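# Carry tube rack through self-closing door to desk

## Task

Move the tube rack from the counter, through the door that swings shut by itself, onto the desk. At the finish the rack must stand upright with each tube seated all the way down in a hole, and the door must be closed. Neither the rack nor any tube may touch the floor. One or both robots may be used. Release the rack and back the robots away at the end, and no robot may tip over or be left leaning.

## Robot and tools

Setup: two identical Hello Robot Stretch 4 robots, r1 and r2. Each has an omni-wheel base, a lift that rides up a mast, an arm that telescopes forward, a three-joint wrist (yaw, pitch, roll) and a two-finger gripper. Each carries four cameras: head, head_left, head_right (fisheye) and wrist, named like r1_head_camera or r2_wrist_camera. A robot stands about 1.6 m tall; its base rim lies within 0.23 m of the base origin. A loose object may occasionally get a small shove from outside.

Frames: each robot reports in its own base frame, origin on the floor below the base centre, x ahead, y to the left, z up. hand_pose is a point between the open fingertips in that frame; with all wrist joints at 0 its axes line up with the base frame. Its printed value can be slightly wrong. The odometry frame is the base frame where the scene began; base_odometry counts wheel rotation only, so slip looks like travel. Heading runs -3.142 to 3.142, left positive. Since each robot uses its own frames, relative placement of the two robots can only be judged from images, lidar_m and wrist_depth_mm.

execute_actions: argument actions is a list holding one action or none (empty list = just report state and pictures). An action maps robot names "r1"/"r2" to commands. Per robot you may give base, joints, or both, plus optional pace and contact_limits; alternatively end_of_arm on its own. Everything in one action starts together. base takes exactly one relative move from where the robot last measured itself: translate_m (metres, forward +, -2 to 2), strafe_m (metres sideways, left +, -2 to 2) or rotate_rad (radians, counter-clockwise from above +, -3.2 to 3.2). joints are absolute targets: lift_m 0 to 1.2; arm_m 0 to 0.55 (extension forward); wrist_yaw_rad -1.134 to 4.276 (0 straight ahead, + leftward, 3.14 stowed back, beyond 3.4 the arm may block it); wrist_pitch_rad -1.117 to 4.259 (0 horizontal, 1.57 pointing down); wrist_roll_rad -1.117 to 4.259 (0 = fingers level, + turns clockwise viewed from behind); gripper_m -0.038 to 0.141 (fingertip gap in metres; negative squeezes tips together). Done tolerances: lift and arm 0.004, yaw and roll 0.02, pitch 0.05, gripper 0.004. Joint targets past a range are clipped and flagged; any other bad value or unknown key rejects the whole call. pace is "slow", "default", "fast" or "max" (base up to 0.1/0.3/0.4/0.6 m/s and 1/2/3/4 rad/s; with the lift above 0.2 this shrinks toward 0.3 m/s and 1 rad/s at 1.2). contact_limits {"arm_m": x}, x from 0 (gentlest) to 0.75, default 0.5, sets how hard the arm may push before halting. {"end_of_arm": "enable_torque"} re-arms wrist or gripper motors that shut off. Omitted parts may keep pushing to earlier targets. cameras chooses which images return (null or ["all"] = all, [] = none). One action lasts at most 15 s. To unfold at scene start, send lift_m 0.4 with wrist_yaw_rad 0 together.

wait: seconds 0 to 10; commands nothing and returns state and images. zoom_image: camera plus region [x0, y0, x1, y1] in pixels of that camera's newest full image, at most 504x504. finished_scene: scene = the current scene number; irreversible, so only call it with the goal met and stable.

Reading results: base_status and joint_status tell how each commanded motion ended: done (for the base, wheels turned the commanded amount even with slip), off_target, contact_stop_at_<key>, limit_stop_at_<name>, time_out, torque_fault. After a stop the part forgets its target; after contact_stop the part is slack (a lift may sink, wheels may roll). limit_stop_at_tilt means a lean over 6 degrees; lift, arm and wheels go slack until it eases. limit_stop_at_own_body means a joint was about to hit the robot itself; move it back away (risk when pitch below -0.2 with roll below -0.4 or above 4). torque_fault leaves a wrist motor limp until enable_torque. on_its_own covers uncommanded things; its "held at" is a target, not a position. If a stop is reported, later calls in that same reply are skipped. lidar_m: 12 distances in metres, 30-degree sectors counter-clockwise from straight ahead (4th left, 7th behind, 10th right); "-" means nothing seen or closer than 0.25 m; sees 0.15 m up to robot height, misses glass and thin legs, sees the other robot. wrist_depth_mm: 7x7 grid of depths, 100 to 2000 mm, top left first. turned_by_wheels vs turned_by_imu differing by over ~0.1 rad signals a bump or slip. base_tilt in degrees (forward, right positive) has a fixed offset up to ~1.5. motor_effort is percent of maximum, bracket = peak of the last action; wheel positive turns base right. Gripper position and done do not prove a grasp; a firm squeeze shows as a gripper_m effort change, and a loaded level gripper shifts wrist_pitch effort. Grip by commanding a gap below the object's width; lower pulls it toward the wrist.

Camera calibration lines give OpenCV K, distortion and T_world_to_cam from the carrying robot's base frame, with small errors that grow for the wrist camera on an extended arm.

Avoid: any robot-to-robot press (fatal; even millimetres more after touching); shared loads carried by both robots, since their travel differs up to ~3 cm per metre and can topple one; driving or turning with over 1 kg held and arm_m above 0.2, especially fast; strong pushes or pulls with a high gripper; gripper stuck on a surface (raise lift); holding over ~2 kg level (wrist faults); drops, slams and hard hits; rack or tubes reaching the floor.

Each tool is called after ">>>" as name(argument=value, ...), one argument or row to a line, values as JSON.

## Session

>>> execute_actions(
  actions=[],
)

Scene clock: 0.00 s.
r1.base_odometry: x=+0.000 y=+0.000 heading=+0.000 (m, m, rad; r1's odometry frame)
r1.turned_by_wheels: +0.000 (rad since the last result)
r1.turned_by_imu: +0.000 (rad since the last result)
r1.base_tilt: forward=+0.9 right=+0.1 (deg)
r1.lidar_m: 0.98 1.02 1.38 1.36 1.36 1.08 0.99 1.04 0.71 0.72 0.77 1.03
r1.base_status: not commanded
r1.joint_positions: lift_m=+0.185 arm_m=+0.002 wrist_yaw_rad=+3.118 wrist_pitch_rad=+0.002 wrist_roll_rad=+0.011 gripper_m=+0.057
r1.joint_status: not commanded
r1.motor_effort: lift_m=+21 arm_m=-1 wrist_yaw_rad=+0 wrist_pitch_rad=-7 wrist_roll_rad=-2 gripper_m=-4 wheel_0=+1 wheel_1=+0 wheel_2=+0 (%)
r1.hand_pose: x=-0.1137 y=+0.0941 z=+0.3628 quat_wxyz=(+0.012, -0.001, +0.006, +1.000) (m; r1's base frame)
r1.wrist_depth_mm: - 139 1118 1138 1182 1182 1205 / - 126 1098 1138 1160 1182 1229 / 107 138 231 1118 1182 1205 1229 / 136 161 1118 1138 1138 1182 1229 / 1060 1078 1118 1138 1160 1182 1229 / 1042 1060 1060 1118 1138 1160 1205 / 788 809 931 878 946 1042 1138
r2.base_odometry: x=+0.000 y=+0.000 heading=+0.000 (m, m, rad; r2's odometry frame)
r2.turned_by_wheels: +0.000 (rad since the last result)
r2.turned_by_imu: +0.000 (rad since the last result)
r2.base_tilt: forward=-0.1 right=-0.3 (deg)
r2.lidar_m: 0.79 0.85 1.23 1.71 1.85 1.83 1.78 1.92 1.34 1.32 1.08 0.78
r2.base_status: not commanded
r2.joint_positions: lift_m=+0.295 arm_m=+0.001 wrist_yaw_rad=+3.091 wrist_pitch_rad=-0.012 wrist_roll_rad=-0.019 gripper_m=+0.057
r2.joint_status: not commanded
r2.motor_effort: lift_m=+19 arm_m=-1 wrist_yaw_rad=-3 wrist_pitch_rad=-7 wrist_roll_rad=+0 gripper_m=-2 wheel_0=+1 wheel_1=+0 wheel_2=+0 (%)
r2.hand_pose: x=-0.1113 y=+0.1020 z=+0.4771 quat_wxyz=(+0.025, +0.006, -0.010, +1.000) (m; r2's base frame)
r2.wrist_depth_mm: - 136 1863 1863 1863 1863 1863 / - 134 1863 1863 1863 1863 1921 / 108 138 267 1921 1921 1921 1921 / 136 172 1983 1863 1921 1921 1921 / 1863 1863 1921 1863 1921 1983 1983 / 1397 1430 1229 1366 201 1499 1430 / 1008 991 1060 - 1042 1025 1060
pictures: r1_head_camera, r1_head_left_camera, r1_head_right_camera, r1_wrist_camera, r2_head_camera, r2_head_left_camera, r2_head_right_camera, r2_wrist_camera
Images, in order (width x height): r1_head_camera 420x560, r1_head_left_camera 420x672, r1_head_right_camera 420x672, r1_wrist_camera 616x392, r2_head_camera 420x560, r2_head_left_camera 420x672, r2_head_right_camera 420x672, r2_wrist_camera 616x392.

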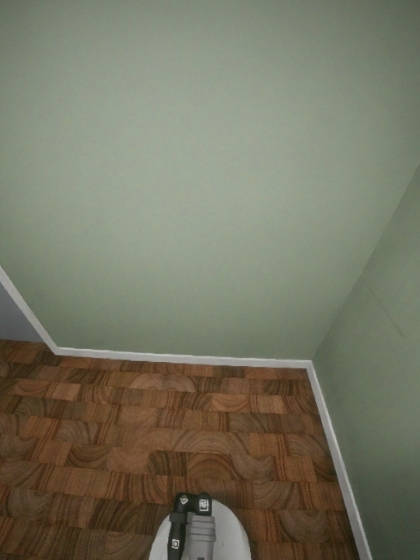

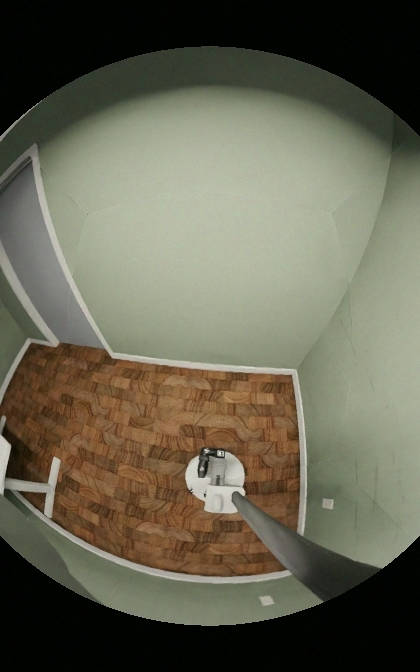

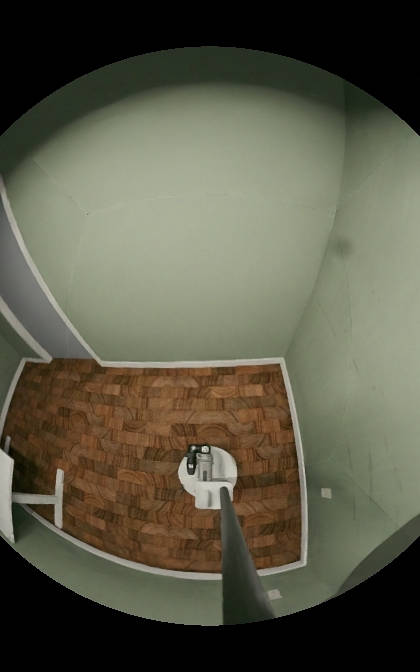

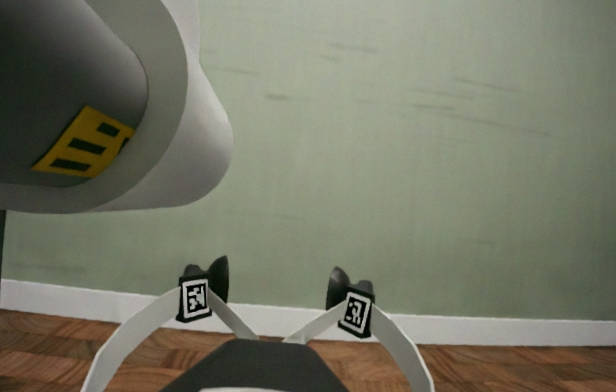

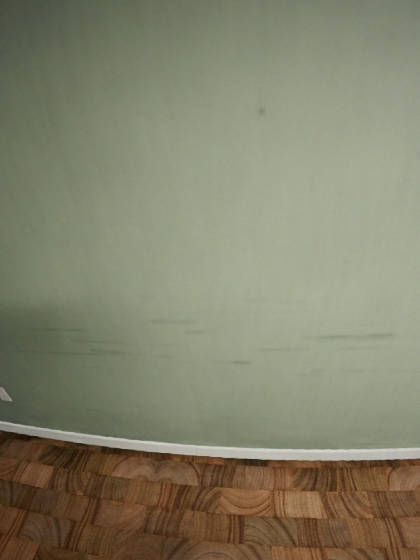

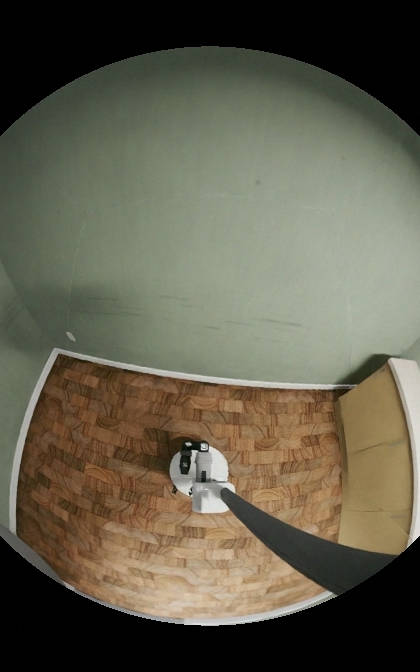

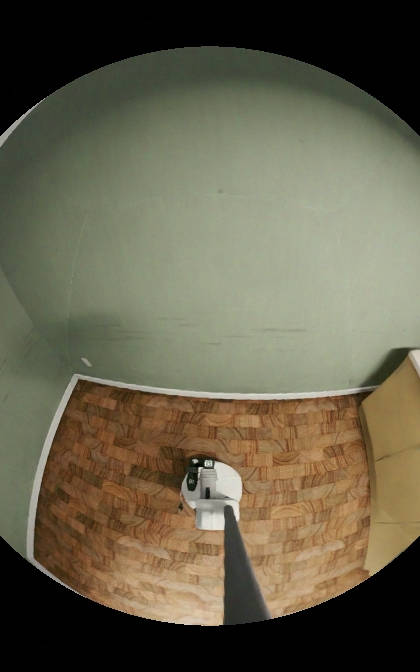

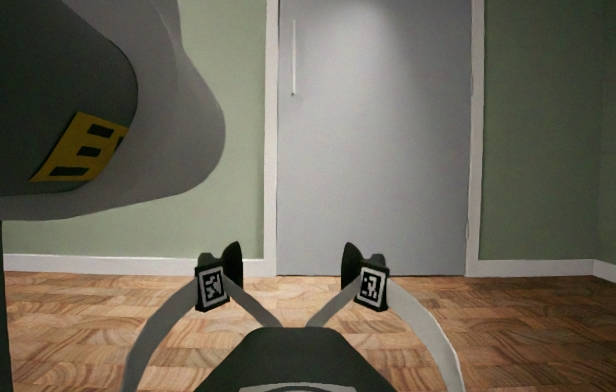

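>>> execute_actions(
  actions=[
    {"r1":{"base":{"strafe_m":1.0},"pace":"fast"},"r2":{"base":{"rotate_rad":-1.57},"joints":{"lift_m":0.9,"wrist_yaw_rad":0,"gripper_m":0.14},"pace":"fast"}},
  ],
  cameras=["r1_head_camera","r1_head_left_camera","r2_head_camera","r2_head_left_camera","r2_wrist_camera"],
)

Scene clock: 7.90 s.
r1.base_odometry: x=+0.000 y=+1.000 heading=+0.000 (m, m, rad; r1's odometry frame)
r1.turned_by_wheels: +0.000 (rad since the last result)
r1.turned_by_imu: +0.000 (rad since the last result)
r1.base_tilt: forward=+0.7 right=+0.0 (deg)
r1.lidar_m: 0.96 1.07 1.47 1.05 0.44 0.46 1.02 1.08 1.46 1.71 1.38 1.00
r1.base_status: done
r1.joint_positions: lift_m=+0.185 arm_m=+0.002 wrist_yaw_rad=+3.118 wrist_pitch_rad=+0.002 wrist_roll_rad=+0.011 gripper_m=+0.057
r1.joint_status: not commanded
r1.motor_effort: lift_m=+21(21) arm_m=+0(1) wrist_yaw_rad=+0(1) wrist_pitch_rad=-7(6) wrist_roll_rad=-1(0) gripper_m=-3(2) wheel_0=+1(13) wheel_1=-1(12) wheel_2=+0(0) (%)
r1.hand_pose: x=-0.1137 y=+0.0941 z=+0.3628 quat_wxyz=(+0.012, -0.001, +0.006, +1.000) (m; r1's base frame)
r1.wrist_depth_mm: - 139 1098 1160 1182 525 492 / - 126 1118 1118 931 715 668 / 107 138 231 1138 1182 798 1060 / 135 161 1098 1160 1160 1182 1205 / 1042 1078 1138 1118 1160 1182 1229 / 1042 1060 1060 1118 778 1182 1229 / 798 798 904 904 788 1025 1098
r2.base_odometry: x=+0.000 y=+0.000 heading=-1.570 (m, m, rad; r2's odometry frame)
r2.turned_by_wheels: -1.570 (rad since the last result)
r2.turned_by_imu: -1.546 (rad since the last result)
r2.base_tilt: forward=-0.2 right=-0.3 (deg)
r2.lidar_m: 1.32 1.08 0.82 0.79 0.85 1.26 1.77 1.84 1.83 1.73 1.79 1.36
r2.base_status: done
r2.joint_positions: lift_m=+0.900 arm_m=+0.001 wrist_yaw_rad=+0.000 wrist_pitch_rad=-0.012 wrist_roll_rad=-0.019 gripper_m=+0.140
r2.joint_status: all done
r2.motor_effort: lift_m=+23(28) arm_m=-2(2) wrist_yaw_rad=+0(5) wrist_pitch_rad=-5(7) wrist_roll_rad=-1(1) gripper_m=+2(3) wheel_0=+1(7) wheel_1=+0(9) wheel_2=+0(8) (%)
r2.hand_pose: x=+0.4609 y=-0.0873 z=+1.0813 quat_wxyz=(+1.000, -0.010, -0.006, +0.000) (m; r2's base frame)
r2.wrist_depth_mm: 1160 1661 1756 1708 1661 1661 1661 / 1160 1661 1756 1708 1756 1708 1661 / 1160 1708 1756 1756 1756 1708 1708 / 1160 1661 1808 1708 1756 1708 1708 / 1160 1160 1160 1160 1138 1138 1138 / 1182 1160 1160 1160 1138 1160 1138 / 1182 1182 1182 - 1160 1138 1138
pictures: r1_head_camera, r1_head_left_camera, r2_head_camera, r2_head_left_camera, r2_wrist_camera
camera_calibration (this result's frames):
r2_wrist_camera: T_world_to_cam=[[-0.0708467, -0.997481, 0.00363503, -0.0714007], [-0.0492862, -0.000139196, -0.998785, 1.14241], [0.996269, -0.0709397, -0.0491522, -0.178793], [0, 0, 0, 1]] pos_world=[0.229373, -0.0837453, 1.13249]
Images, in order (width x height): r1_head_camera 420x560, r1_head_left_camera 420x672, r2_head_camera 420x560, r2_head_left_camera 420x672, r2_wrist_camera 616x392.

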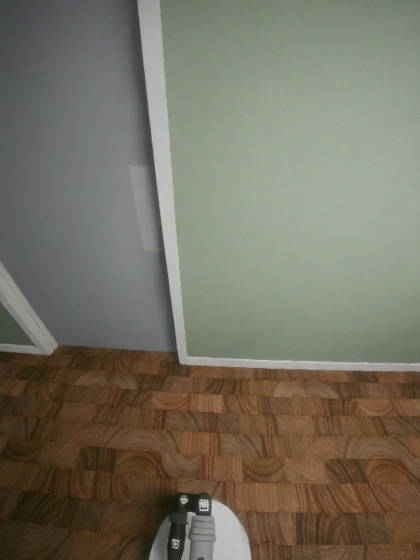

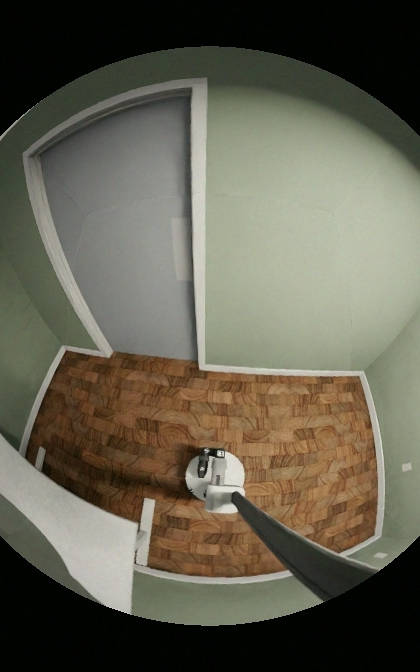

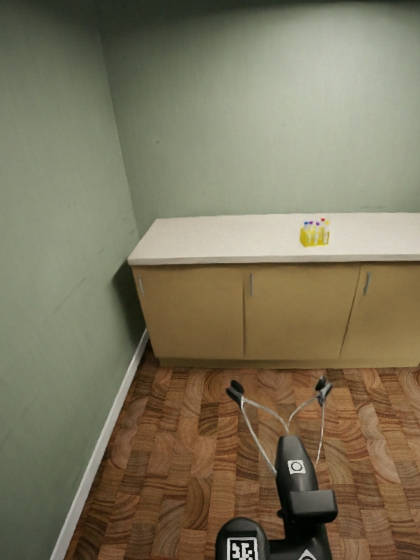

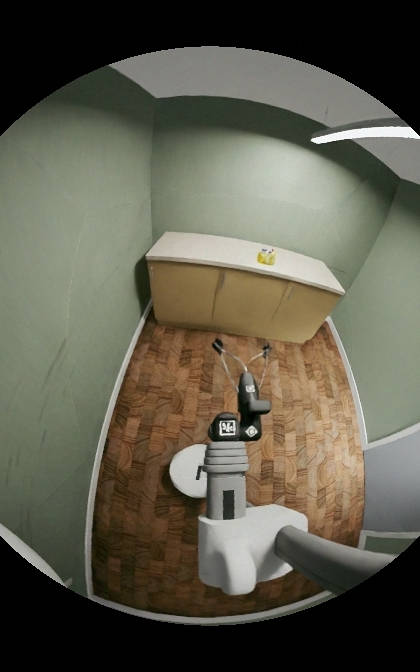

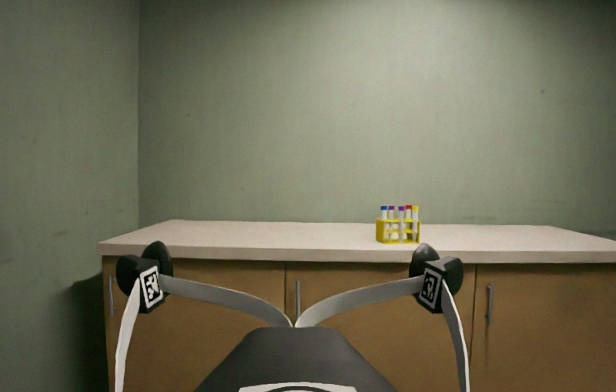

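>>> execute_actions(
  actions=[
    {"r1":{"base":{"translate_m":0.55},"pace":"fast"},"r2":{"base":{"translate_m":0.6},"pace":"fast"}},
  ],
  cameras=[],
)

>>> execute_actions(
  actions=[
    {"r1":{"base":{"strafe_m":0.6},"pace":"fast"},"r2":{"base":{"strafe_m":-0.32},"pace":"fast"}},
  ],
  cameras=[],
)

>>> execute_actions(
  actions=[
    {"r1":{"base":{"translate_m":0.25}},"r2":{"base":{"rotate_rad":-0.09},"joints":{"wrist_pitch_rad":0.2}}},
  ],
  cameras=["r1_head_camera","r1_head_left_camera","r2_head_camera","r2_wrist_camera"],
)

Scene clock: 19.00 s.
r1.base_odometry: x=+0.550 y=+1.000 heading=+0.000 (m, m, rad; r1's odometry frame)
r1.turned_by_wheels: +0.000 (rad since the last result)
r1.turned_by_imu: -0.003 (rad since the last result)
r1.base_tilt: forward=+0.6 right=+0.0 (deg)
r1.lidar_m: 0.39 0.43 0.73 1.60 1.20 0.87 1.42 1.65 1.77 1.70 0.63 0.44
r1.base_status: done
r1.joint_positions: lift_m=+0.185 arm_m=+0.002 wrist_yaw_rad=+3.118 wrist_pitch_rad=+0.002 wrist_roll_rad=+0.011 gripper_m=+0.057
r1.joint_status: not commanded
r1.motor_effort: lift_m=+21(21) arm_m=-1(1) wrist_yaw_rad=+0(2) wrist_pitch_rad=-7(7) wrist_roll_rad=-1(1) gripper_m=-4(0) wheel_0=+2(10) wheel_1=+0(7) wheel_2=-1(16) (%)
r1.hand_pose: x=-0.1137 y=+0.0941 z=+0.3628 quat_wxyz=(+0.012, -0.001, +0.006, +1.000) (m; r1's base frame)
r1.wrist_depth_mm: - 139 1708 1708 1708 1708 1808 / - 126 1661 1661 1756 1756 1756 / 107 138 231 1661 1255 1205 1205 / 135 161 1576 1756 1661 1756 1808 / 1537 1576 1661 1576 1708 1756 1808 / 1098 1098 1078 1281 1430 1708 1756 / 798 798 917 891 917 1042 1138
r2.base_odometry: x=+0.001 y=-0.600 heading=-1.570 (m, m, rad; r2's odometry frame)
r2.turned_by_wheels: +0.000 (rad since the last result)
r2.turned_by_imu: -0.003 (rad since the last result)
r2.base_tilt: forward=-0.1 right=-0.3 (deg)
r2.lidar_m: 0.73 0.80 0.76 0.74 0.81 1.18 2.34 2.43 1.88 1.83 1.00 0.75
r2.base_status: done
r2.joint_positions: lift_m=+0.900 arm_m=+0.001 wrist_yaw_rad=+0.000 wrist_pitch_rad=-0.012 wrist_roll_rad=-0.019 gripper_m=+0.140
r2.joint_status: not commanded
r2.motor_effort: lift_m=+23(23) arm_m=-1(2) wrist_yaw_rad=+0(1) wrist_pitch_rad=-7(5) wrist_roll_rad=-1(1) gripper_m=+2(1) wheel_0=+1(5) wheel_1=+2(7) wheel_2=+1(11) (%)
r2.hand_pose: x=+0.4609 y=-0.0874 z=+1.0814 quat_wxyz=(+1.000, -0.010, -0.006, +0.000) (m; r2's base frame)
r2.wrist_depth_mm: 1098 1138 1118 1118 1138 1118 1098 / 1138 1160 1160 1138 1118 1118 1098 / 1098 1182 1182 1138 1160 1138 1138 / 1098 1182 1160 1182 1138 1138 1138 / 1008 1008 1042 1078 1078 640 1078 / 580 535 535 569 530 574 615 / 564 554 549 - 525 525 535
pictures: none
No camera images: the call's "cameras" was empty. Leave "cameras" out to get every camera's image.

Scene clock: 21.63 s.
r1.base_odometry: x=+0.550 y=+1.600 heading=+0.000 (m, m, rad; r1's odometry frame)
r1.turned_by_wheels: +0.000 (rad since the last result)
r1.turned_by_imu: +0.000 (rad since the last result)
r1.base_tilt: forward=+0.7 right=+0.2 (deg)
r1.lidar_m: 0.48 0.53 0.71 1.42 1.18 0.84 0.80 0.83 2.20 1.75 0.59 0.49
r1.base_status: done
r1.joint_positions: lift_m=+0.185 arm_m=+0.002 wrist_yaw_rad=+3.118 wrist_pitch_rad=+0.002 wrist_roll_rad=+0.011 gripper_m=+0.057
r1.joint_status: not commanded
r1.motor_effort: lift_m=+21(21) arm_m=+0(1) wrist_yaw_rad=+1(2) wrist_pitch_rad=-7(7) wrist_roll_rad=-2(1) gripper_m=-2(3) wheel_0=-1(13) wheel_1=-2(12) wheel_2=+0(2) (%)
r1.hand_pose: x=-0.1137 y=+0.0941 z=+0.3628 quat_wxyz=(+0.012, -0.001, +0.006, +1.000) (m; r1's base frame)
r1.wrist_depth_mm: - 139 1708 1661 1661 1756 1708 / - 126 917 1618 1708 1756 1661 / 107 138 230 1366 1255 1205 1229 / 135 160 1576 1708 1661 1708 1430 / 1537 1576 1618 1618 1756 1756 1499 / 1098 1098 976 1281 1397 1576 1397 / 788 809 917 891 946 1042 1060
r2.base_odometry: x=-0.319 y=-0.600 heading=-1.570 (m, m, rad; r2's odometry frame)
r2.turned_by_wheels: +0.000 (rad since the last result)
r2.turned_by_imu: -0.002 (rad since the last result)
r2.base_tilt: forward=-0.1 right=-0.3 (deg)
r2.lidar_m: 0.70 0.77 1.09 1.06 1.14 1.69 2.38 2.03 1.54 1.50 0.94 0.74
r2.base_status: done
r2.joint_positions: lift_m=+0.900 arm_m=+0.001 wrist_yaw_rad=+0.000 wrist_pitch_rad=-0.012 wrist_roll_rad=-0.019 gripper_m=+0.140
r2.joint_status: not commanded
r2.motor_effort: lift_m=+22(23) arm_m=-1(2) wrist_yaw_rad=-1(0) wrist_pitch_rad=-6(6) wrist_roll_rad=-2(1) gripper_m=+1(0) wheel_0=+1(12) wheel_1=+0(13) wheel_2=+0(0) (%)
r2.hand_pose: x=+0.4608 y=-0.0874 z=+1.0814 quat_wxyz=(+1.000, -0.010, -0.006, +0.000) (m; r2's base frame)
r2.wrist_depth_mm: 1118 1098 1098 1098 1078 1098 1078 / 1138 1138 1118 1138 1118 1098 1098 / 1138 1118 1138 1138 1118 1098 1098 / 1160 1160 1138 1138 1098 1118 1098 / 991 991 1060 634 1078 1098 1078 / 574 512 521 574 530 574 621 / 539 517 512 - 508 508 512
pictures: none
No camera images: the call's "cameras" was empty. Leave "cameras" out to get every camera's image.

Scene clock: 23.93 s.
r1.base_odometry: x=+0.800 y=+1.600 heading=+0.000 (m, m, rad; r1's odometry frame)
r1.turned_by_wheels: +0.000 (rad since the last result)
r1.turned_by_imu: -0.001 (rad since the last result)
r1.base_tilt: forward=+0.7 right=+0.1 (deg)
r1.lidar_m: 0.25 0.25 0.35 0.69 1.47 1.11 1.05 1.90 2.44 0.73 0.35 0.25
r1.base_status: done
r1.joint_positions: lift_m=+0.185 arm_m=+0.002 wrist_yaw_rad=+3.118 wrist_pitch_rad=+0.002 wrist_roll_rad=+0.011 gripper_m=+0.057
r1.joint_status: not commanded
r1.motor_effort: lift_m=+21(21) arm_m=+0(0) wrist_yaw_rad=+0(0) wrist_pitch_rad=-7(7) wrist_roll_rad=-1(1) gripper_m=-5(4) wheel_0=+4(7) wheel_1=+1(5) wheel_2=-2(12) (%)
r1.hand_pose: x=-0.1137 y=+0.0941 z=+0.3628 quat_wxyz=(+0.012, -0.001, +0.006, +1.000) (m; r1's base frame)
r1.wrist_depth_mm: - 139 1863 1921 - - 1756 / - 126 1921 1921 - - 1708 / 107 138 230 1464 1537 1464 1576 / 135 161 1863 1921 - - 1618 / 1756 1863 1863 1983 - - 1537 / 1098 1098 1060 1281 1430 1576 1537 / 788 809 917 904 931 1042 1118
r2.base_odometry: x=-0.319 y=-0.600 heading=-1.659 (m, m, rad; r2's odometry frame)
r2.turned_by_wheels: -0.090 (rad since the last result)
r2.turned_by_imu: -0.089 (rad since the last result)
r2.base_tilt: forward=-0.2 right=-0.3 (deg)
r2.lidar_m: 0.71 0.75 1.01 1.06 1.09 1.53 2.37 2.19 1.59 1.52 1.06 0.76
r2.base_status: done
r2.joint_positions: lift_m=+0.900 arm_m=+0.001 wrist_yaw_rad=+0.000 wrist_pitch_rad=+0.202 wrist_roll_rad=-0.019 gripper_m=+0.140
r2.joint_status: all done
r2.motor_effort: lift_m=+22(22) arm_m=-2(1) wrist_yaw_rad=+2(2) wrist_pitch_rad=-3(5) wrist_roll_rad=-1(0) gripper_m=+2(3) wheel_0=+2(7) wheel_1=+2(7) wheel_2=+1(7) (%)
r2.hand_pose: x=+0.4550 y=-0.0874 z=+1.0201 quat_wxyz=(+0.995, -0.010, +0.101, +0.001) (m; r2's base frame)
r2.wrist_depth_mm: 976 1008 1025 1042 1042 1060 1060 / 1025 1060 1060 1078 1078 1098 1138 / 1060 1078 1098 1118 1138 1160 1160 / 741 750 691 668 798 820 831 / 517 512 539 544 554 564 569 / 554 564 569 569 597 603 621 / 580 591 597 - 621 634 647
pictures: r1_head_camera, r1_head_left_camera, r2_head_camera, r2_wrist_camera
camera_calibration (this result's frames):
r2_wrist_camera: T_world_to_cam=[[-0.0687987, -0.997456, 0.0186642, -0.087954], [-0.260137, -0.000124842, -0.965572, 1.14304], [0.963118, -0.0712853, -0.259466, 0.0536241], [0, 0, 0, 1]] pos_world=[0.23965, -0.0837649, 1.11924]
Images, in order (width x height): r1_head_camera 420x560, r1_head_left_camera 420x672, r2_head_camera 420x560, r2_wrist_camera 616x392.

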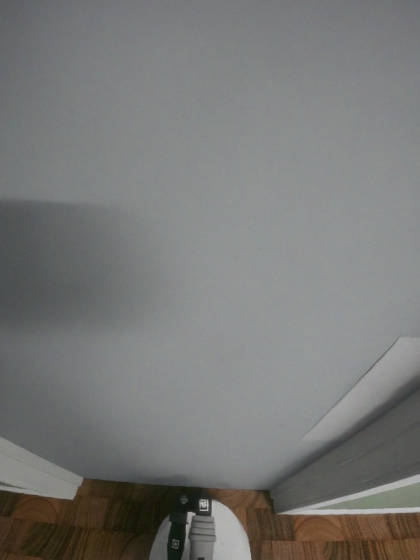

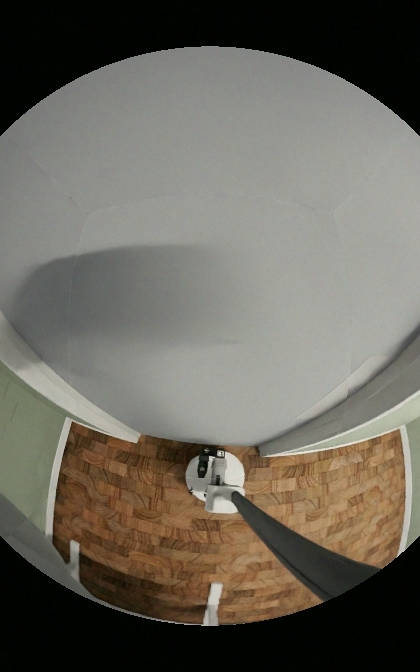

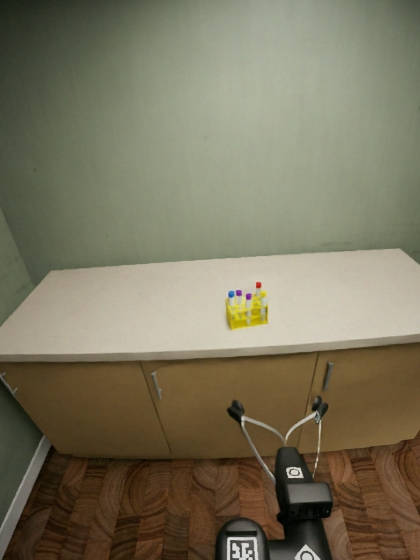

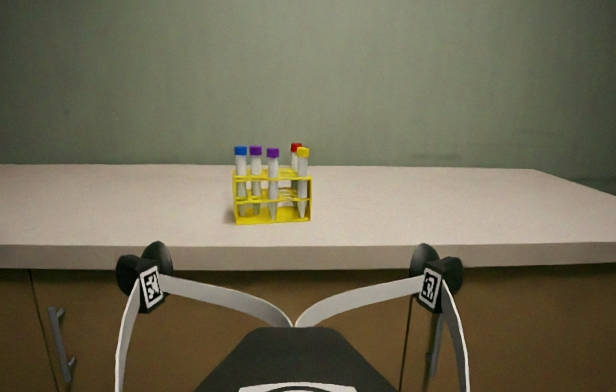

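>>> zoom_image(
  camera="r2_wrist_camera",
  region=[200, 120, 350, 250],
)

>>> zoom_image(
  camera="r2_head_camera",
  region=[200, 265, 300, 345],
)

Region (200, 120, 350, 250) of r2_wrist_camera's 616x392 image, scaled by 3.360; it fills the top 437 rows of this view, and the rest is white.

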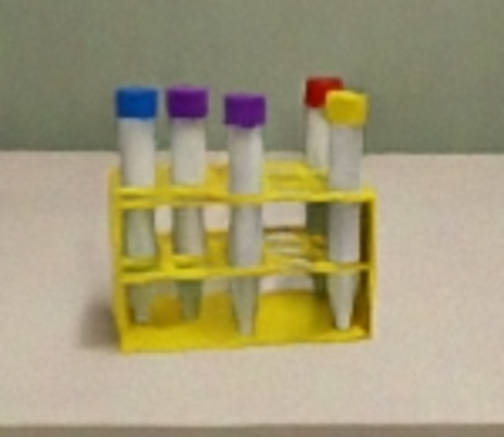

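Region (200, 265, 300, 345) of r2_head_camera's 420x560 image, scaled by 5.040, with more detail than that image has; it fills the top 403 rows of this view, and the rest is white.

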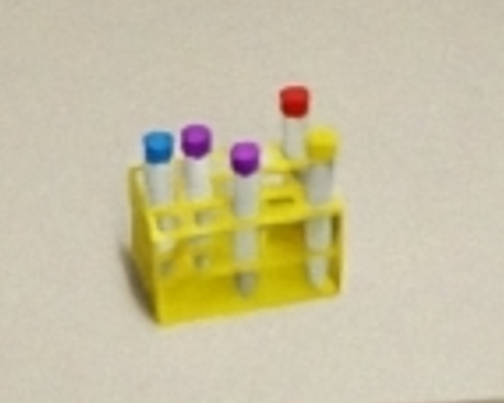

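>>> execute_actions(
  actions=[
    {"r1":{"base":{"rotate_rad":-1.57}},"r2":{"base":{"rotate_rad":0.13},"joints":{"wrist_pitch_rad":0.0,"wrist_roll_rad":0,"lift_m":0.79,"gripper_m":0.141}}},
  ],
  cameras=[],
)

>>> execute_actions(
  actions=[
    {"r1":{"base":{"strafe_m":0.3},"pace":"slow"},"r2":{"base":{"strafe_m":-0.095},"joints":{"arm_m":0.2}}},
  ],
  cameras=["r1_head_left_camera","r2_head_camera","r2_wrist_camera"],
)

Scene clock: 45.63 s.
r1.base_odometry: x=+0.800 y=+1.600 heading=-1.569 (m, m, rad; r1's odometry frame)
r1.turned_by_wheels: -1.569 (rad since the last result)
r1.turned_by_imu: -1.561 (rad since the last result)
r1.base_tilt: forward=+0.8 right=+0.0 (deg)
r1.lidar_m: 0.75 0.35 0.25 0.25 0.25 0.35 0.70 1.48 1.11 1.05 1.89 2.40
r1.base_status: done
r1.joint_positions: lift_m=+0.185 arm_m=+0.002 wrist_yaw_rad=+3.118 wrist_pitch_rad=+0.002 wrist_roll_rad=+0.011 gripper_m=+0.057
r1.joint_status: not commanded
r1.motor_effort: lift_m=+21(21) arm_m=-1(0) wrist_yaw_rad=+1(0) wrist_pitch_rad=-7(7) wrist_roll_rad=-1(2) gripper_m=-4(3) wheel_0=+5(7) wheel_1=+1(9) wheel_2=+3(9) (%)
r1.hand_pose: x=-0.1137 y=+0.0941 z=+0.3628 quat_wxyz=(+0.012, -0.001, +0.006, +1.000) (m; r1's base frame)
r1.wrist_depth_mm: - 140 1537 1537 574 306 228 / - 126 1499 1397 554 301 225 / 107 138 232 1118 535 296 222 / 135 161 1464 820 508 290 218 / 1397 1499 1499 768 484 282 213 / 1118 1078 1078 778 364 273 208 / 788 798 917 676 375 265 -
r2.base_odometry: x=-0.319 y=-0.600 heading=-1.530 (m, m, rad; r2's odometry frame)
r2.turned_by_wheels: +0.130 (rad since the last result)
r2.turned_by_imu: +0.126 (rad since the last result)
r2.base_tilt: forward=-0.1 right=-0.3 (deg)
r2.lidar_m: 0.70 0.77 1.09 1.06 1.17 1.77 2.39 1.96 1.54 1.51 0.94 0.72
r2.base_status: done
r2.joint_positions: lift_m=+0.790 arm_m=+0.001 wrist_yaw_rad=+0.000 wrist_pitch_rad=+0.002 wrist_roll_rad=-0.001 gripper_m=+0.141
r2.joint_status: all done
r2.motor_effort: lift_m=+13(19) arm_m=-1(2) wrist_yaw_rad=-1(1) wrist_pitch_rad=-7(11) wrist_roll_rad=+1(2) gripper_m=+1(2) wheel_0=-3(7) wheel_1=+0(10) wheel_2=+1(5) (%)
r2.hand_pose: x=+0.4609 y=-0.0874 z=+0.9680 quat_wxyz=(+1.000, +0.000, +0.001, +0.000) (m; r2's base frame)
r2.wrist_depth_mm: 1138 1138 1118 1118 1098 1060 1042 / 1160 1118 1118 1118 1078 1060 1060 / 1182 1160 1118 1138 1098 1098 1060 / 1182 1182 1138 1118 1098 1078 1078 / 525 521 512 508 508 500 488 / 549 539 530 521 521 512 504 / 564 549 544 - 525 517 512
pictures: none
No camera images: the call's "cameras" was empty. Leave "cameras" out to get every camera's image.

Scene clock: 49.80 s.
r1.base_odometry: x=+1.100 y=+1.601 heading=-1.569 (m, m, rad; r1's odometry frame)
r1.turned_by_wheels: +0.000 (rad since the last result)
r1.turned_by_imu: +0.000 (rad since the last result)
r1.base_tilt: forward=+0.7 right=+0.0 (deg)
r1.lidar_m: 0.32 1.81 0.27 0.25 - 0.25 0.34 1.48 1.42 1.33 2.23 0.36
r1.base_status: done
r1.joint_positions: lift_m=+0.185 arm_m=+0.002 wrist_yaw_rad=+3.118 wrist_pitch_rad=+0.002 wrist_roll_rad=+0.011 gripper_m=+0.057
r1.joint_status: not commanded
r1.motor_effort: lift_m=+21(21) arm_m=+0(1) wrist_yaw_rad=-1(1) wrist_pitch_rad=-7(7) wrist_roll_rad=-2(1) gripper_m=-3(5) wheel_0=-4(13) wheel_1=+2(10) wheel_2=-1(3) (%)
r1.hand_pose: x=-0.1137 y=+0.0941 z=+0.3628 quat_wxyz=(+0.012, -0.001, +0.006, +1.000) (m; r1's base frame)
r1.wrist_depth_mm: - 139 647 407 270 199 - / - 126 554 394 265 197 168 / 107 138 231 382 258 194 166 / 135 161 554 370 255 192 164 / 1397 1499 585 357 247 188 161 / 1138 1078 459 347 220 185 158 / 788 741 668 283 220 181 -
r2.base_odometry: x=-0.414 y=-0.604 heading=-1.530 (m, m, rad; r2's odometry frame)
r2.turned_by_wheels: +0.000 (rad since the last result)
r2.turned_by_imu: -0.002 (rad since the last result)
r2.base_tilt: forward=-0.1 right=-0.4 (deg)
r2.lidar_m: 0.70 0.77 1.15 1.17 1.27 1.92 2.40 1.46 1.25 1.42 0.94 0.73
r2.base_status: done
r2.joint_positions: lift_m=+0.790 arm_m=+0.199 wrist_yaw_rad=+0.000 wrist_pitch_rad=+0.002 wrist_roll_rad=-0.001 gripper_m=+0.141
r2.joint_status: all done
r2.motor_effort: lift_m=+13(13) arm_m=+5(5) wrist_yaw_rad=+1(0) wrist_pitch_rad=-5(7) wrist_roll_rad=+1(2) gripper_m=+1(1) wheel_0=+0(12) wheel_1=-2(9) wheel_2=+1(1) (%)
r2.hand_pose: x=+0.6586 y=-0.0874 z=+0.9680 quat_wxyz=(+1.000, +0.000, +0.001, +0.000) (m; r2's base frame)
r2.wrist_depth_mm: 931 917 904 891 878 878 842 / 946 946 904 904 904 878 866 / 960 946 931 904 891 878 866 / 976 960 842 452 917 878 878 / 492 504 418 394 500 492 488 / 307 300 297 291 290 287 290 / 334 329 300 - 293 287 304
pictures: r1_head_left_camera, r2_head_camera, r2_wrist_camera
camera_calibration (this result's frames):
r2_wrist_camera: T_world_to_cam=[[-0.0711263, -0.997371, -0.0138785, -0.0399224], [-0.0634967, 0.0184129, -0.997812, 1.04905], [0.995444, -0.0700895, -0.0646394, -0.365706], [0, 0, 0, 1]] pos_world=[0.427812, -0.0847656, 1.02256]
Images, in order (width x height): r1_head_left_camera 420x672, r2_head_camera 420x560, r2_wrist_camera 616x392.

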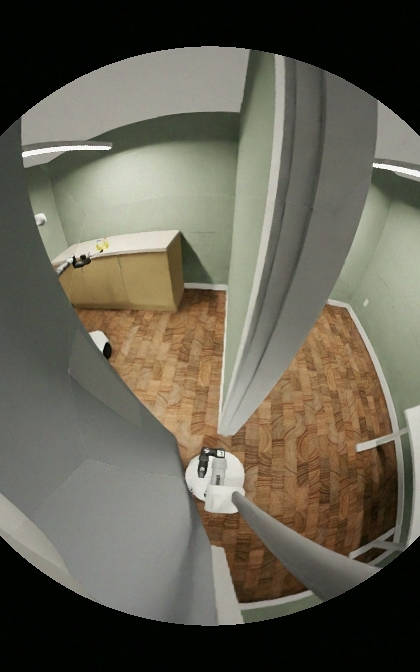

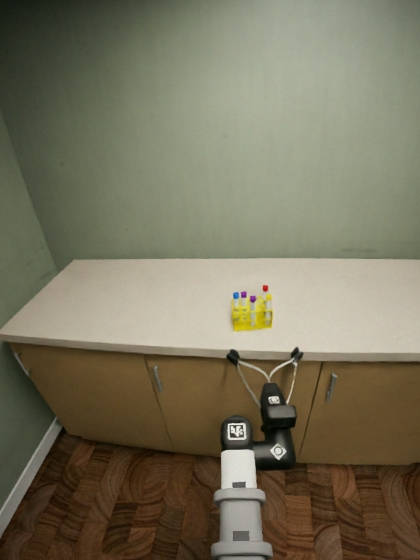

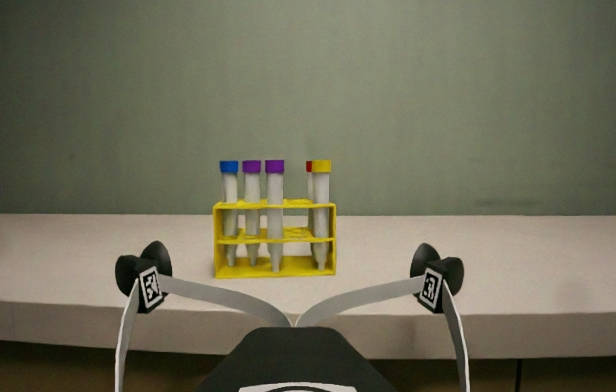

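>>> execute_actions(
  actions=[
    {"r1":{"base":{"strafe_m":0.45}},"r2":{"base":{"strafe_m":0.012},"joints":{"arm_m":0.31,"lift_m":0.78}}},
  ],
  cameras=["r1_head_left_camera","r2_wrist_camera"],
)

Scene clock: 60.37 s.
r1.base_odometry: x=+1.550 y=+1.601 heading=-1.570 (m, m, rad; r1's odometry frame)
r1.turned_by_wheels: +0.000 (rad since the last result)
r1.turned_by_imu: +0.000 (rad since the last result)
r1.base_tilt: forward=+0.7 right=+0.2 (deg)
r1.lidar_m: 1.71 1.19 1.16 0.25 0.25 - 0.25 0.35 1.86 1.78 0.54 0.65
r1.base_status: done
r1.joint_positions: lift_m=+0.185 arm_m=+0.002 wrist_yaw_rad=+3.118 wrist_pitch_rad=+0.002 wrist_roll_rad=+0.011 gripper_m=+0.057
r1.joint_status: not commanded
r1.motor_effort: lift_m=+21(21) arm_m=-1(0) wrist_yaw_rad=+0(0) wrist_pitch_rad=-7(7) wrist_roll_rad=-1(2) gripper_m=-1(4) wheel_0=-1(14) wheel_1=-1(13) wheel_2=+0(1) (%)
r1.hand_pose: x=-0.1137 y=+0.0941 z=+0.3628 quat_wxyz=(+0.012, -0.001, +0.006, +1.000) (m; r1's base frame)
r1.wrist_depth_mm: - 139 342 301 259 227 - / - 126 327 297 257 226 206 / 107 139 232 294 254 224 205 / 135 161 325 290 252 220 202 / 521 415 327 287 248 219 200 / 517 397 309 283 233 216 198 / 512 377 338 260 235 214 -
r2.base_odometry: x=-0.402 y=-0.604 heading=-1.530 (m, m, rad; r2's odometry frame)
r2.turned_by_wheels: +0.000 (rad since the last result)
r2.turned_by_imu: -0.001 (rad since the last result)
r2.base_tilt: forward=-0.2 right=-0.3 (deg)
r2.lidar_m: 0.70 0.76 1.15 1.15 1.25 1.88 2.40 1.16 1.25 1.42 0.92 0.71
r2.base_status: done
r2.joint_positions: lift_m=+0.780 arm_m=+0.309 wrist_yaw_rad=+0.000 wrist_pitch_rad=+0.002 wrist_roll_rad=-0.001 gripper_m=+0.141
r2.joint_status: all done
r2.motor_effort: lift_m=+14(10) arm_m=+5(4) wrist_yaw_rad=+2(2) wrist_pitch_rad=-7(6) wrist_roll_rad=+1(2) gripper_m=+0(1) wheel_0=+0(6) wheel_1=+0(7) wheel_2=+0(1) (%)
r2.hand_pose: x=+0.7686 y=-0.0874 z=+0.9580 quat_wxyz=(+1.000, +0.000, +0.001, +0.000) (m; r2's base frame)
r2.wrist_depth_mm: 831 809 798 778 768 759 750 / 831 820 820 798 788 768 759 / 854 831 820 798 798 788 768 / 866 842 303 285 798 778 768 / 449 452 306 329 402 449 442 / 267 235 236 252 235 250 265 / 196 192 199 - 204 190 198
pictures: r1_head_left_camera, r2_wrist_camera
camera_calibration (this result's frames):
r2_wrist_camera: T_world_to_cam=[[-0.0711074, -0.997372, -0.0138799, -0.0322451], [-0.0634911, 0.0184126, -0.997813, 1.04603], [0.995446, -0.0700706, -0.0646335, -0.475862], [0, 0, 0, 1]] pos_world=[0.537816, -0.0847646, 1.01254]
Images, in order (width x height): r1_head_left_camera 420x672, r2_wrist_camera 616x392.

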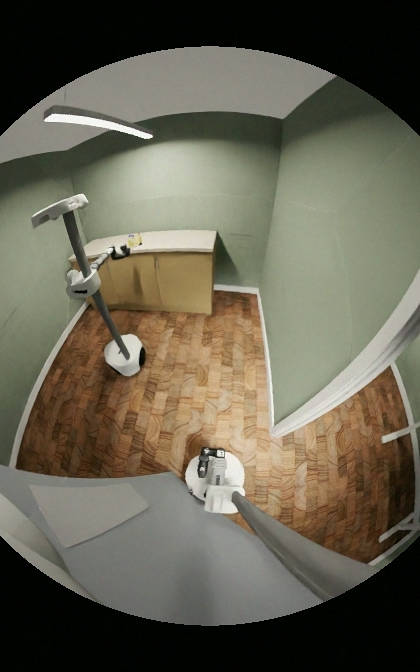

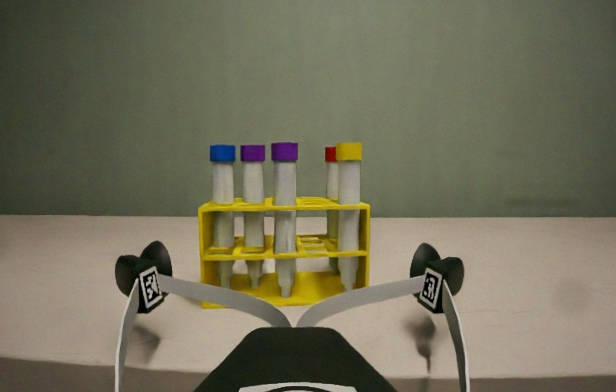

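>>> execute_actions(
  actions=[
    {"r1":{"base":{"translate_m":-0.4}},"r2":{"base":{"strafe_m":0.005},"joints":{"arm_m":0.375},"pace":"slow"}},
  ],
  cameras=["r1_head_left_camera","r2_wrist_camera","r2_head_camera"],
)

>>> zoom_image(
  camera="r2_head_camera",
  region=[190, 260, 320, 370],
)

Scene clock: 67.63 s.
r1.base_odometry: x=+1.550 y=+2.001 heading=-1.570 (m, m, rad; r1's odometry frame)
r1.turned_by_wheels: +0.000 (rad since the last result)
r1.turned_by_imu: +0.002 (rad since the last result)
r1.base_tilt: forward=+0.6 right=+0.0 (deg)
r1.lidar_m: 1.74 1.47 2.25 2.13 0.28 0.25 - 0.25 0.31 1.77 1.88 0.86
r1.base_status: done
r1.joint_positions: lift_m=+0.185 arm_m=+0.002 wrist_yaw_rad=+3.118 wrist_pitch_rad=+0.002 wrist_roll_rad=+0.011 gripper_m=+0.057
r1.joint_status: not commanded
r1.motor_effort: lift_m=+21(21) arm_m=+0(0) wrist_yaw_rad=+1(0) wrist_pitch_rad=-6(7) wrist_roll_rad=-1(1) gripper_m=-4(4) wheel_0=-3(10) wheel_1=-2(6) wheel_2=+4(15) (%)
r1.hand_pose: x=-0.1137 y=+0.0941 z=+0.3628 quat_wxyz=(+0.012, -0.001, +0.006, +1.000) (m; r1's base frame)
r1.wrist_depth_mm: - 139 324 332 334 338 342 / - 126 324 329 334 338 345 / 107 138 231 325 332 336 340 / 135 160 322 325 329 338 342 / 312 319 320 325 330 336 340 / 310 312 317 324 327 336 338 / 309 314 317 324 324 332 338
r2.base_odometry: x=-0.397 y=-0.604 heading=-1.530 (m, m, rad; r2's odometry frame)
r2.turned_by_wheels: +0.000 (rad since the last result)
r2.turned_by_imu: -0.002 (rad since the last result)
r2.base_tilt: forward=-0.2 right=-0.3 (deg)
r2.lidar_m: 0.71 0.76 1.17 1.13 1.25 1.91 1.61 1.48 1.47 1.43 0.91 0.70
r2.base_status: done
r2.joint_positions: lift_m=+0.780 arm_m=+0.374 wrist_yaw_rad=+0.000 wrist_pitch_rad=+0.002 wrist_roll_rad=-0.001 gripper_m=+0.141
r2.joint_status: all done
r2.motor_effort: lift_m=+14(14) arm_m=+5(6) wrist_yaw_rad=-1(0) wrist_pitch_rad=-5(6) wrist_roll_rad=+1(1) gripper_m=+1(0) wheel_0=-3(3) wheel_1=+3(5) wheel_2=+0(0) (%)
r2.hand_pose: x=+0.8335 y=-0.0874 z=+0.9580 quat_wxyz=(+1.000, +0.000, +0.001, +0.000) (m; r2's base frame)
r2.wrist_depth_mm: 768 750 741 723 723 707 691 / 768 759 741 732 732 715 707 / 778 768 750 741 732 715 707 / 788 788 237 263 732 732 723 / 449 455 236 276 223 445 442 / 266 234 208 210 228 249 264 / 194 191 199 - 204 190 198
pictures: r1_head_left_camera, r2_head_camera, r2_wrist_camera
camera_calibration (this result's frames):
r2_wrist_camera: T_world_to_cam=[[-0.0711149, -0.997372, -0.01388, -0.0276211], [-0.0634909, 0.0184132, -0.997813, 1.05016], [0.995445, -0.0700781, -0.0646335, -0.540537], [0, 0, 0, 1]] pos_world=[0.602786, -0.084765, 1.01254]
Images, in order (width x height): r1_head_left_camera 420x672, r2_head_camera 420x560, r2_wrist_camera 616x392.

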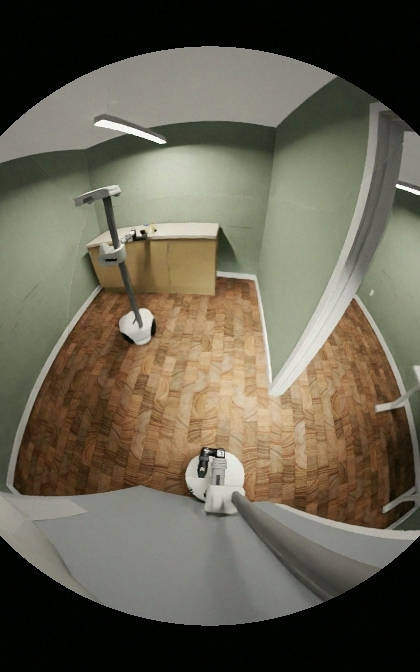

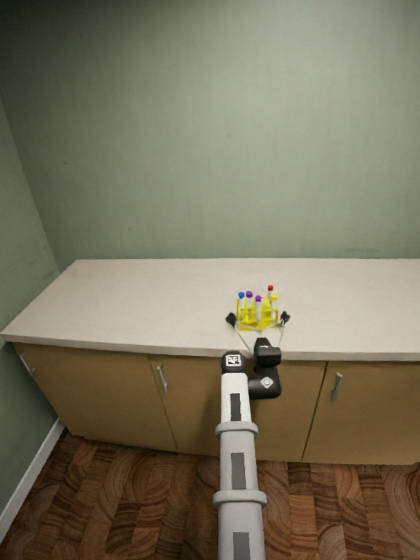

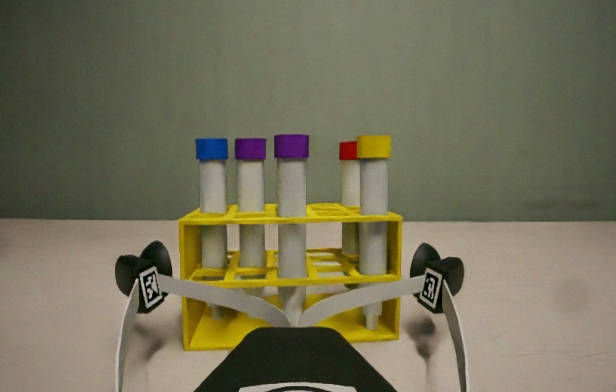

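Region (190, 260, 320, 370) of r2_head_camera's 420x560 image, scaled by 3.877, with more detail than that image has; it fills the top 426 rows of this view, and the rest is white.

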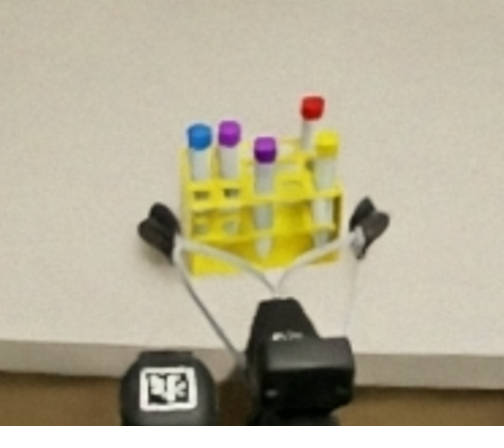

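>>> execute_actions(
  actions=[
    {"r1":{"base":{"strafe_m":0.3}},"r2":{"joints":{"arm_m":0.41},"pace":"slow"}},
  ],
  cameras=["r1_head_left_camera","r2_wrist_camera","r2_head_camera"],
)

>>> zoom_image(
  camera="r2_head_camera",
  region=[190, 260, 320, 370],
)

Scene clock: 72.27 s.
r1.base_odometry: x=+1.850 y=+2.001 heading=-1.570 (m, m, rad; r1's odometry frame)
r1.turned_by_wheels: +0.000 (rad since the last result)
r1.turned_by_imu: +0.000 (rad since the last result)
r1.base_tilt: forward=+0.7 right=+0.1 (deg)
r1.lidar_m: 2.08 1.32 1.93 1.85 0.30 0.25 - 0.25 0.30 2.09 1.06 1.06
r1.base_status: done
r1.joint_positions: lift_m=+0.185 arm_m=+0.002 wrist_yaw_rad=+3.118 wrist_pitch_rad=+0.002 wrist_roll_rad=+0.011 gripper_m=+0.057
r1.joint_status: not commanded
r1.motor_effort: lift_m=+21(21) arm_m=-1(1) wrist_yaw_rad=+2(1) wrist_pitch_rad=-7(7) wrist_roll_rad=-2(1) gripper_m=-3(4) wheel_0=-1(12) wheel_1=+0(11) wheel_2=+2(3) (%)
r1.hand_pose: x=-0.1137 y=+0.0941 z=+0.3628 quat_wxyz=(+0.012, -0.001, +0.006, +1.000) (m; r1's base frame)
r1.wrist_depth_mm: - 139 324 330 334 1205 1229 / - 126 322 330 338 1182 1229 / 107 138 230 329 334 1205 1255 / 135 160 322 329 332 1205 1229 / 310 315 320 325 329 1205 1229 / 309 314 317 324 330 1205 1205 / 309 314 315 325 329 1008 1138
r2.base_odometry: x=-0.397 y=-0.604 heading=-1.530 (m, m, rad; r2's odometry frame)
r2.turned_by_wheels: +0.000 (rad since the last result)
r2.turned_by_imu: -0.001 (rad since the last result)
r2.base_tilt: forward=-0.1 right=-0.3 (deg)
r2.lidar_m: 0.72 0.77 1.14 1.14 1.25 1.89 1.38 1.30 1.45 1.42 0.92 0.71
r2.base_status: not commanded
r2.joint_positions: lift_m=+0.780 arm_m=+0.409 wrist_yaw_rad=+0.000 wrist_pitch_rad=+0.002 wrist_roll_rad=-0.001 gripper_m=+0.141
r2.joint_status: all done
r2.motor_effort: lift_m=+14(14) arm_m=+5(6) wrist_yaw_rad=+0(1) wrist_pitch_rad=-5(6) wrist_roll_rad=+0(2) gripper_m=+1(1) wheel_0=-3(3) wheel_1=+3(3) wheel_2=+0(0) (%)
r2.hand_pose: x=+0.8685 y=-0.0874 z=+0.9580 quat_wxyz=(+1.000, +0.000, +0.001, +0.000) (m; r2's base frame)
r2.wrist_depth_mm: 732 715 699 683 683 676 661 / 732 732 715 699 691 683 668 / 741 732 715 707 691 683 683 / 750 741 226 219 256 699 683 / 449 452 226 222 208 449 442 / 265 233 221 201 206 249 264 / 193 191 194 - 201 189 197
pictures: r1_head_left_camera, r2_head_camera, r2_wrist_camera
camera_calibration (this result's frames):
r2_wrist_camera: T_world_to_cam=[[-0.0711156, -0.997372, -0.0138798, -0.0251333], [-0.0634909, 0.0184131, -0.997813, 1.05238], [0.995445, -0.0700788, -0.0646335, -0.575357], [0, 0, 0, 1]] pos_world=[0.637765, -0.084765, 1.01254]
Images, in order (width x height): r1_head_left_camera 420x672, r2_head_camera 420x560, r2_wrist_camera 616x392.

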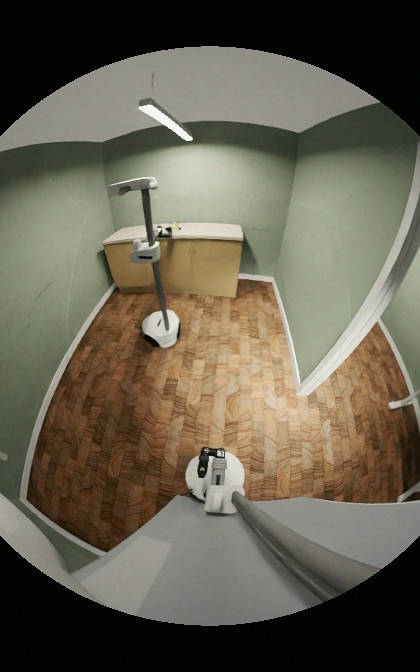

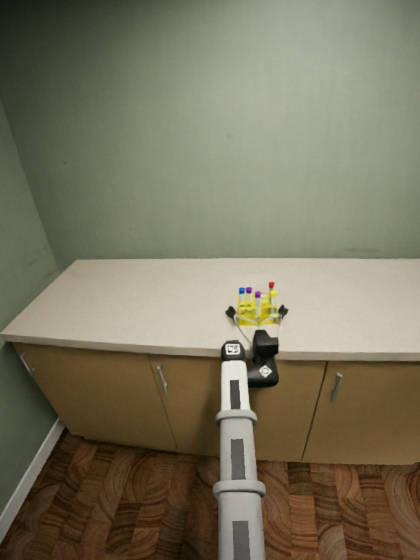

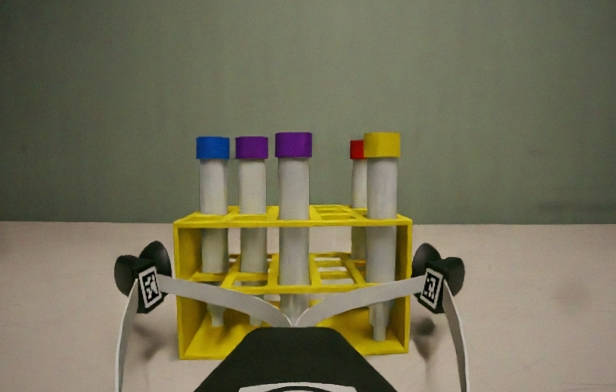

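Region (190, 260, 320, 370) of r2_head_camera's 420x560 image, scaled by 3.877, with more detail than that image has; it fills the top 426 rows of this view, and the rest is white.

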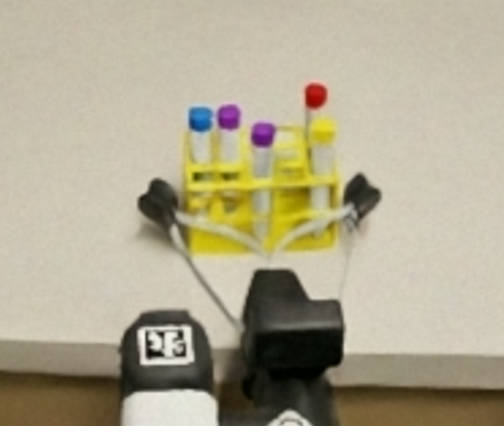

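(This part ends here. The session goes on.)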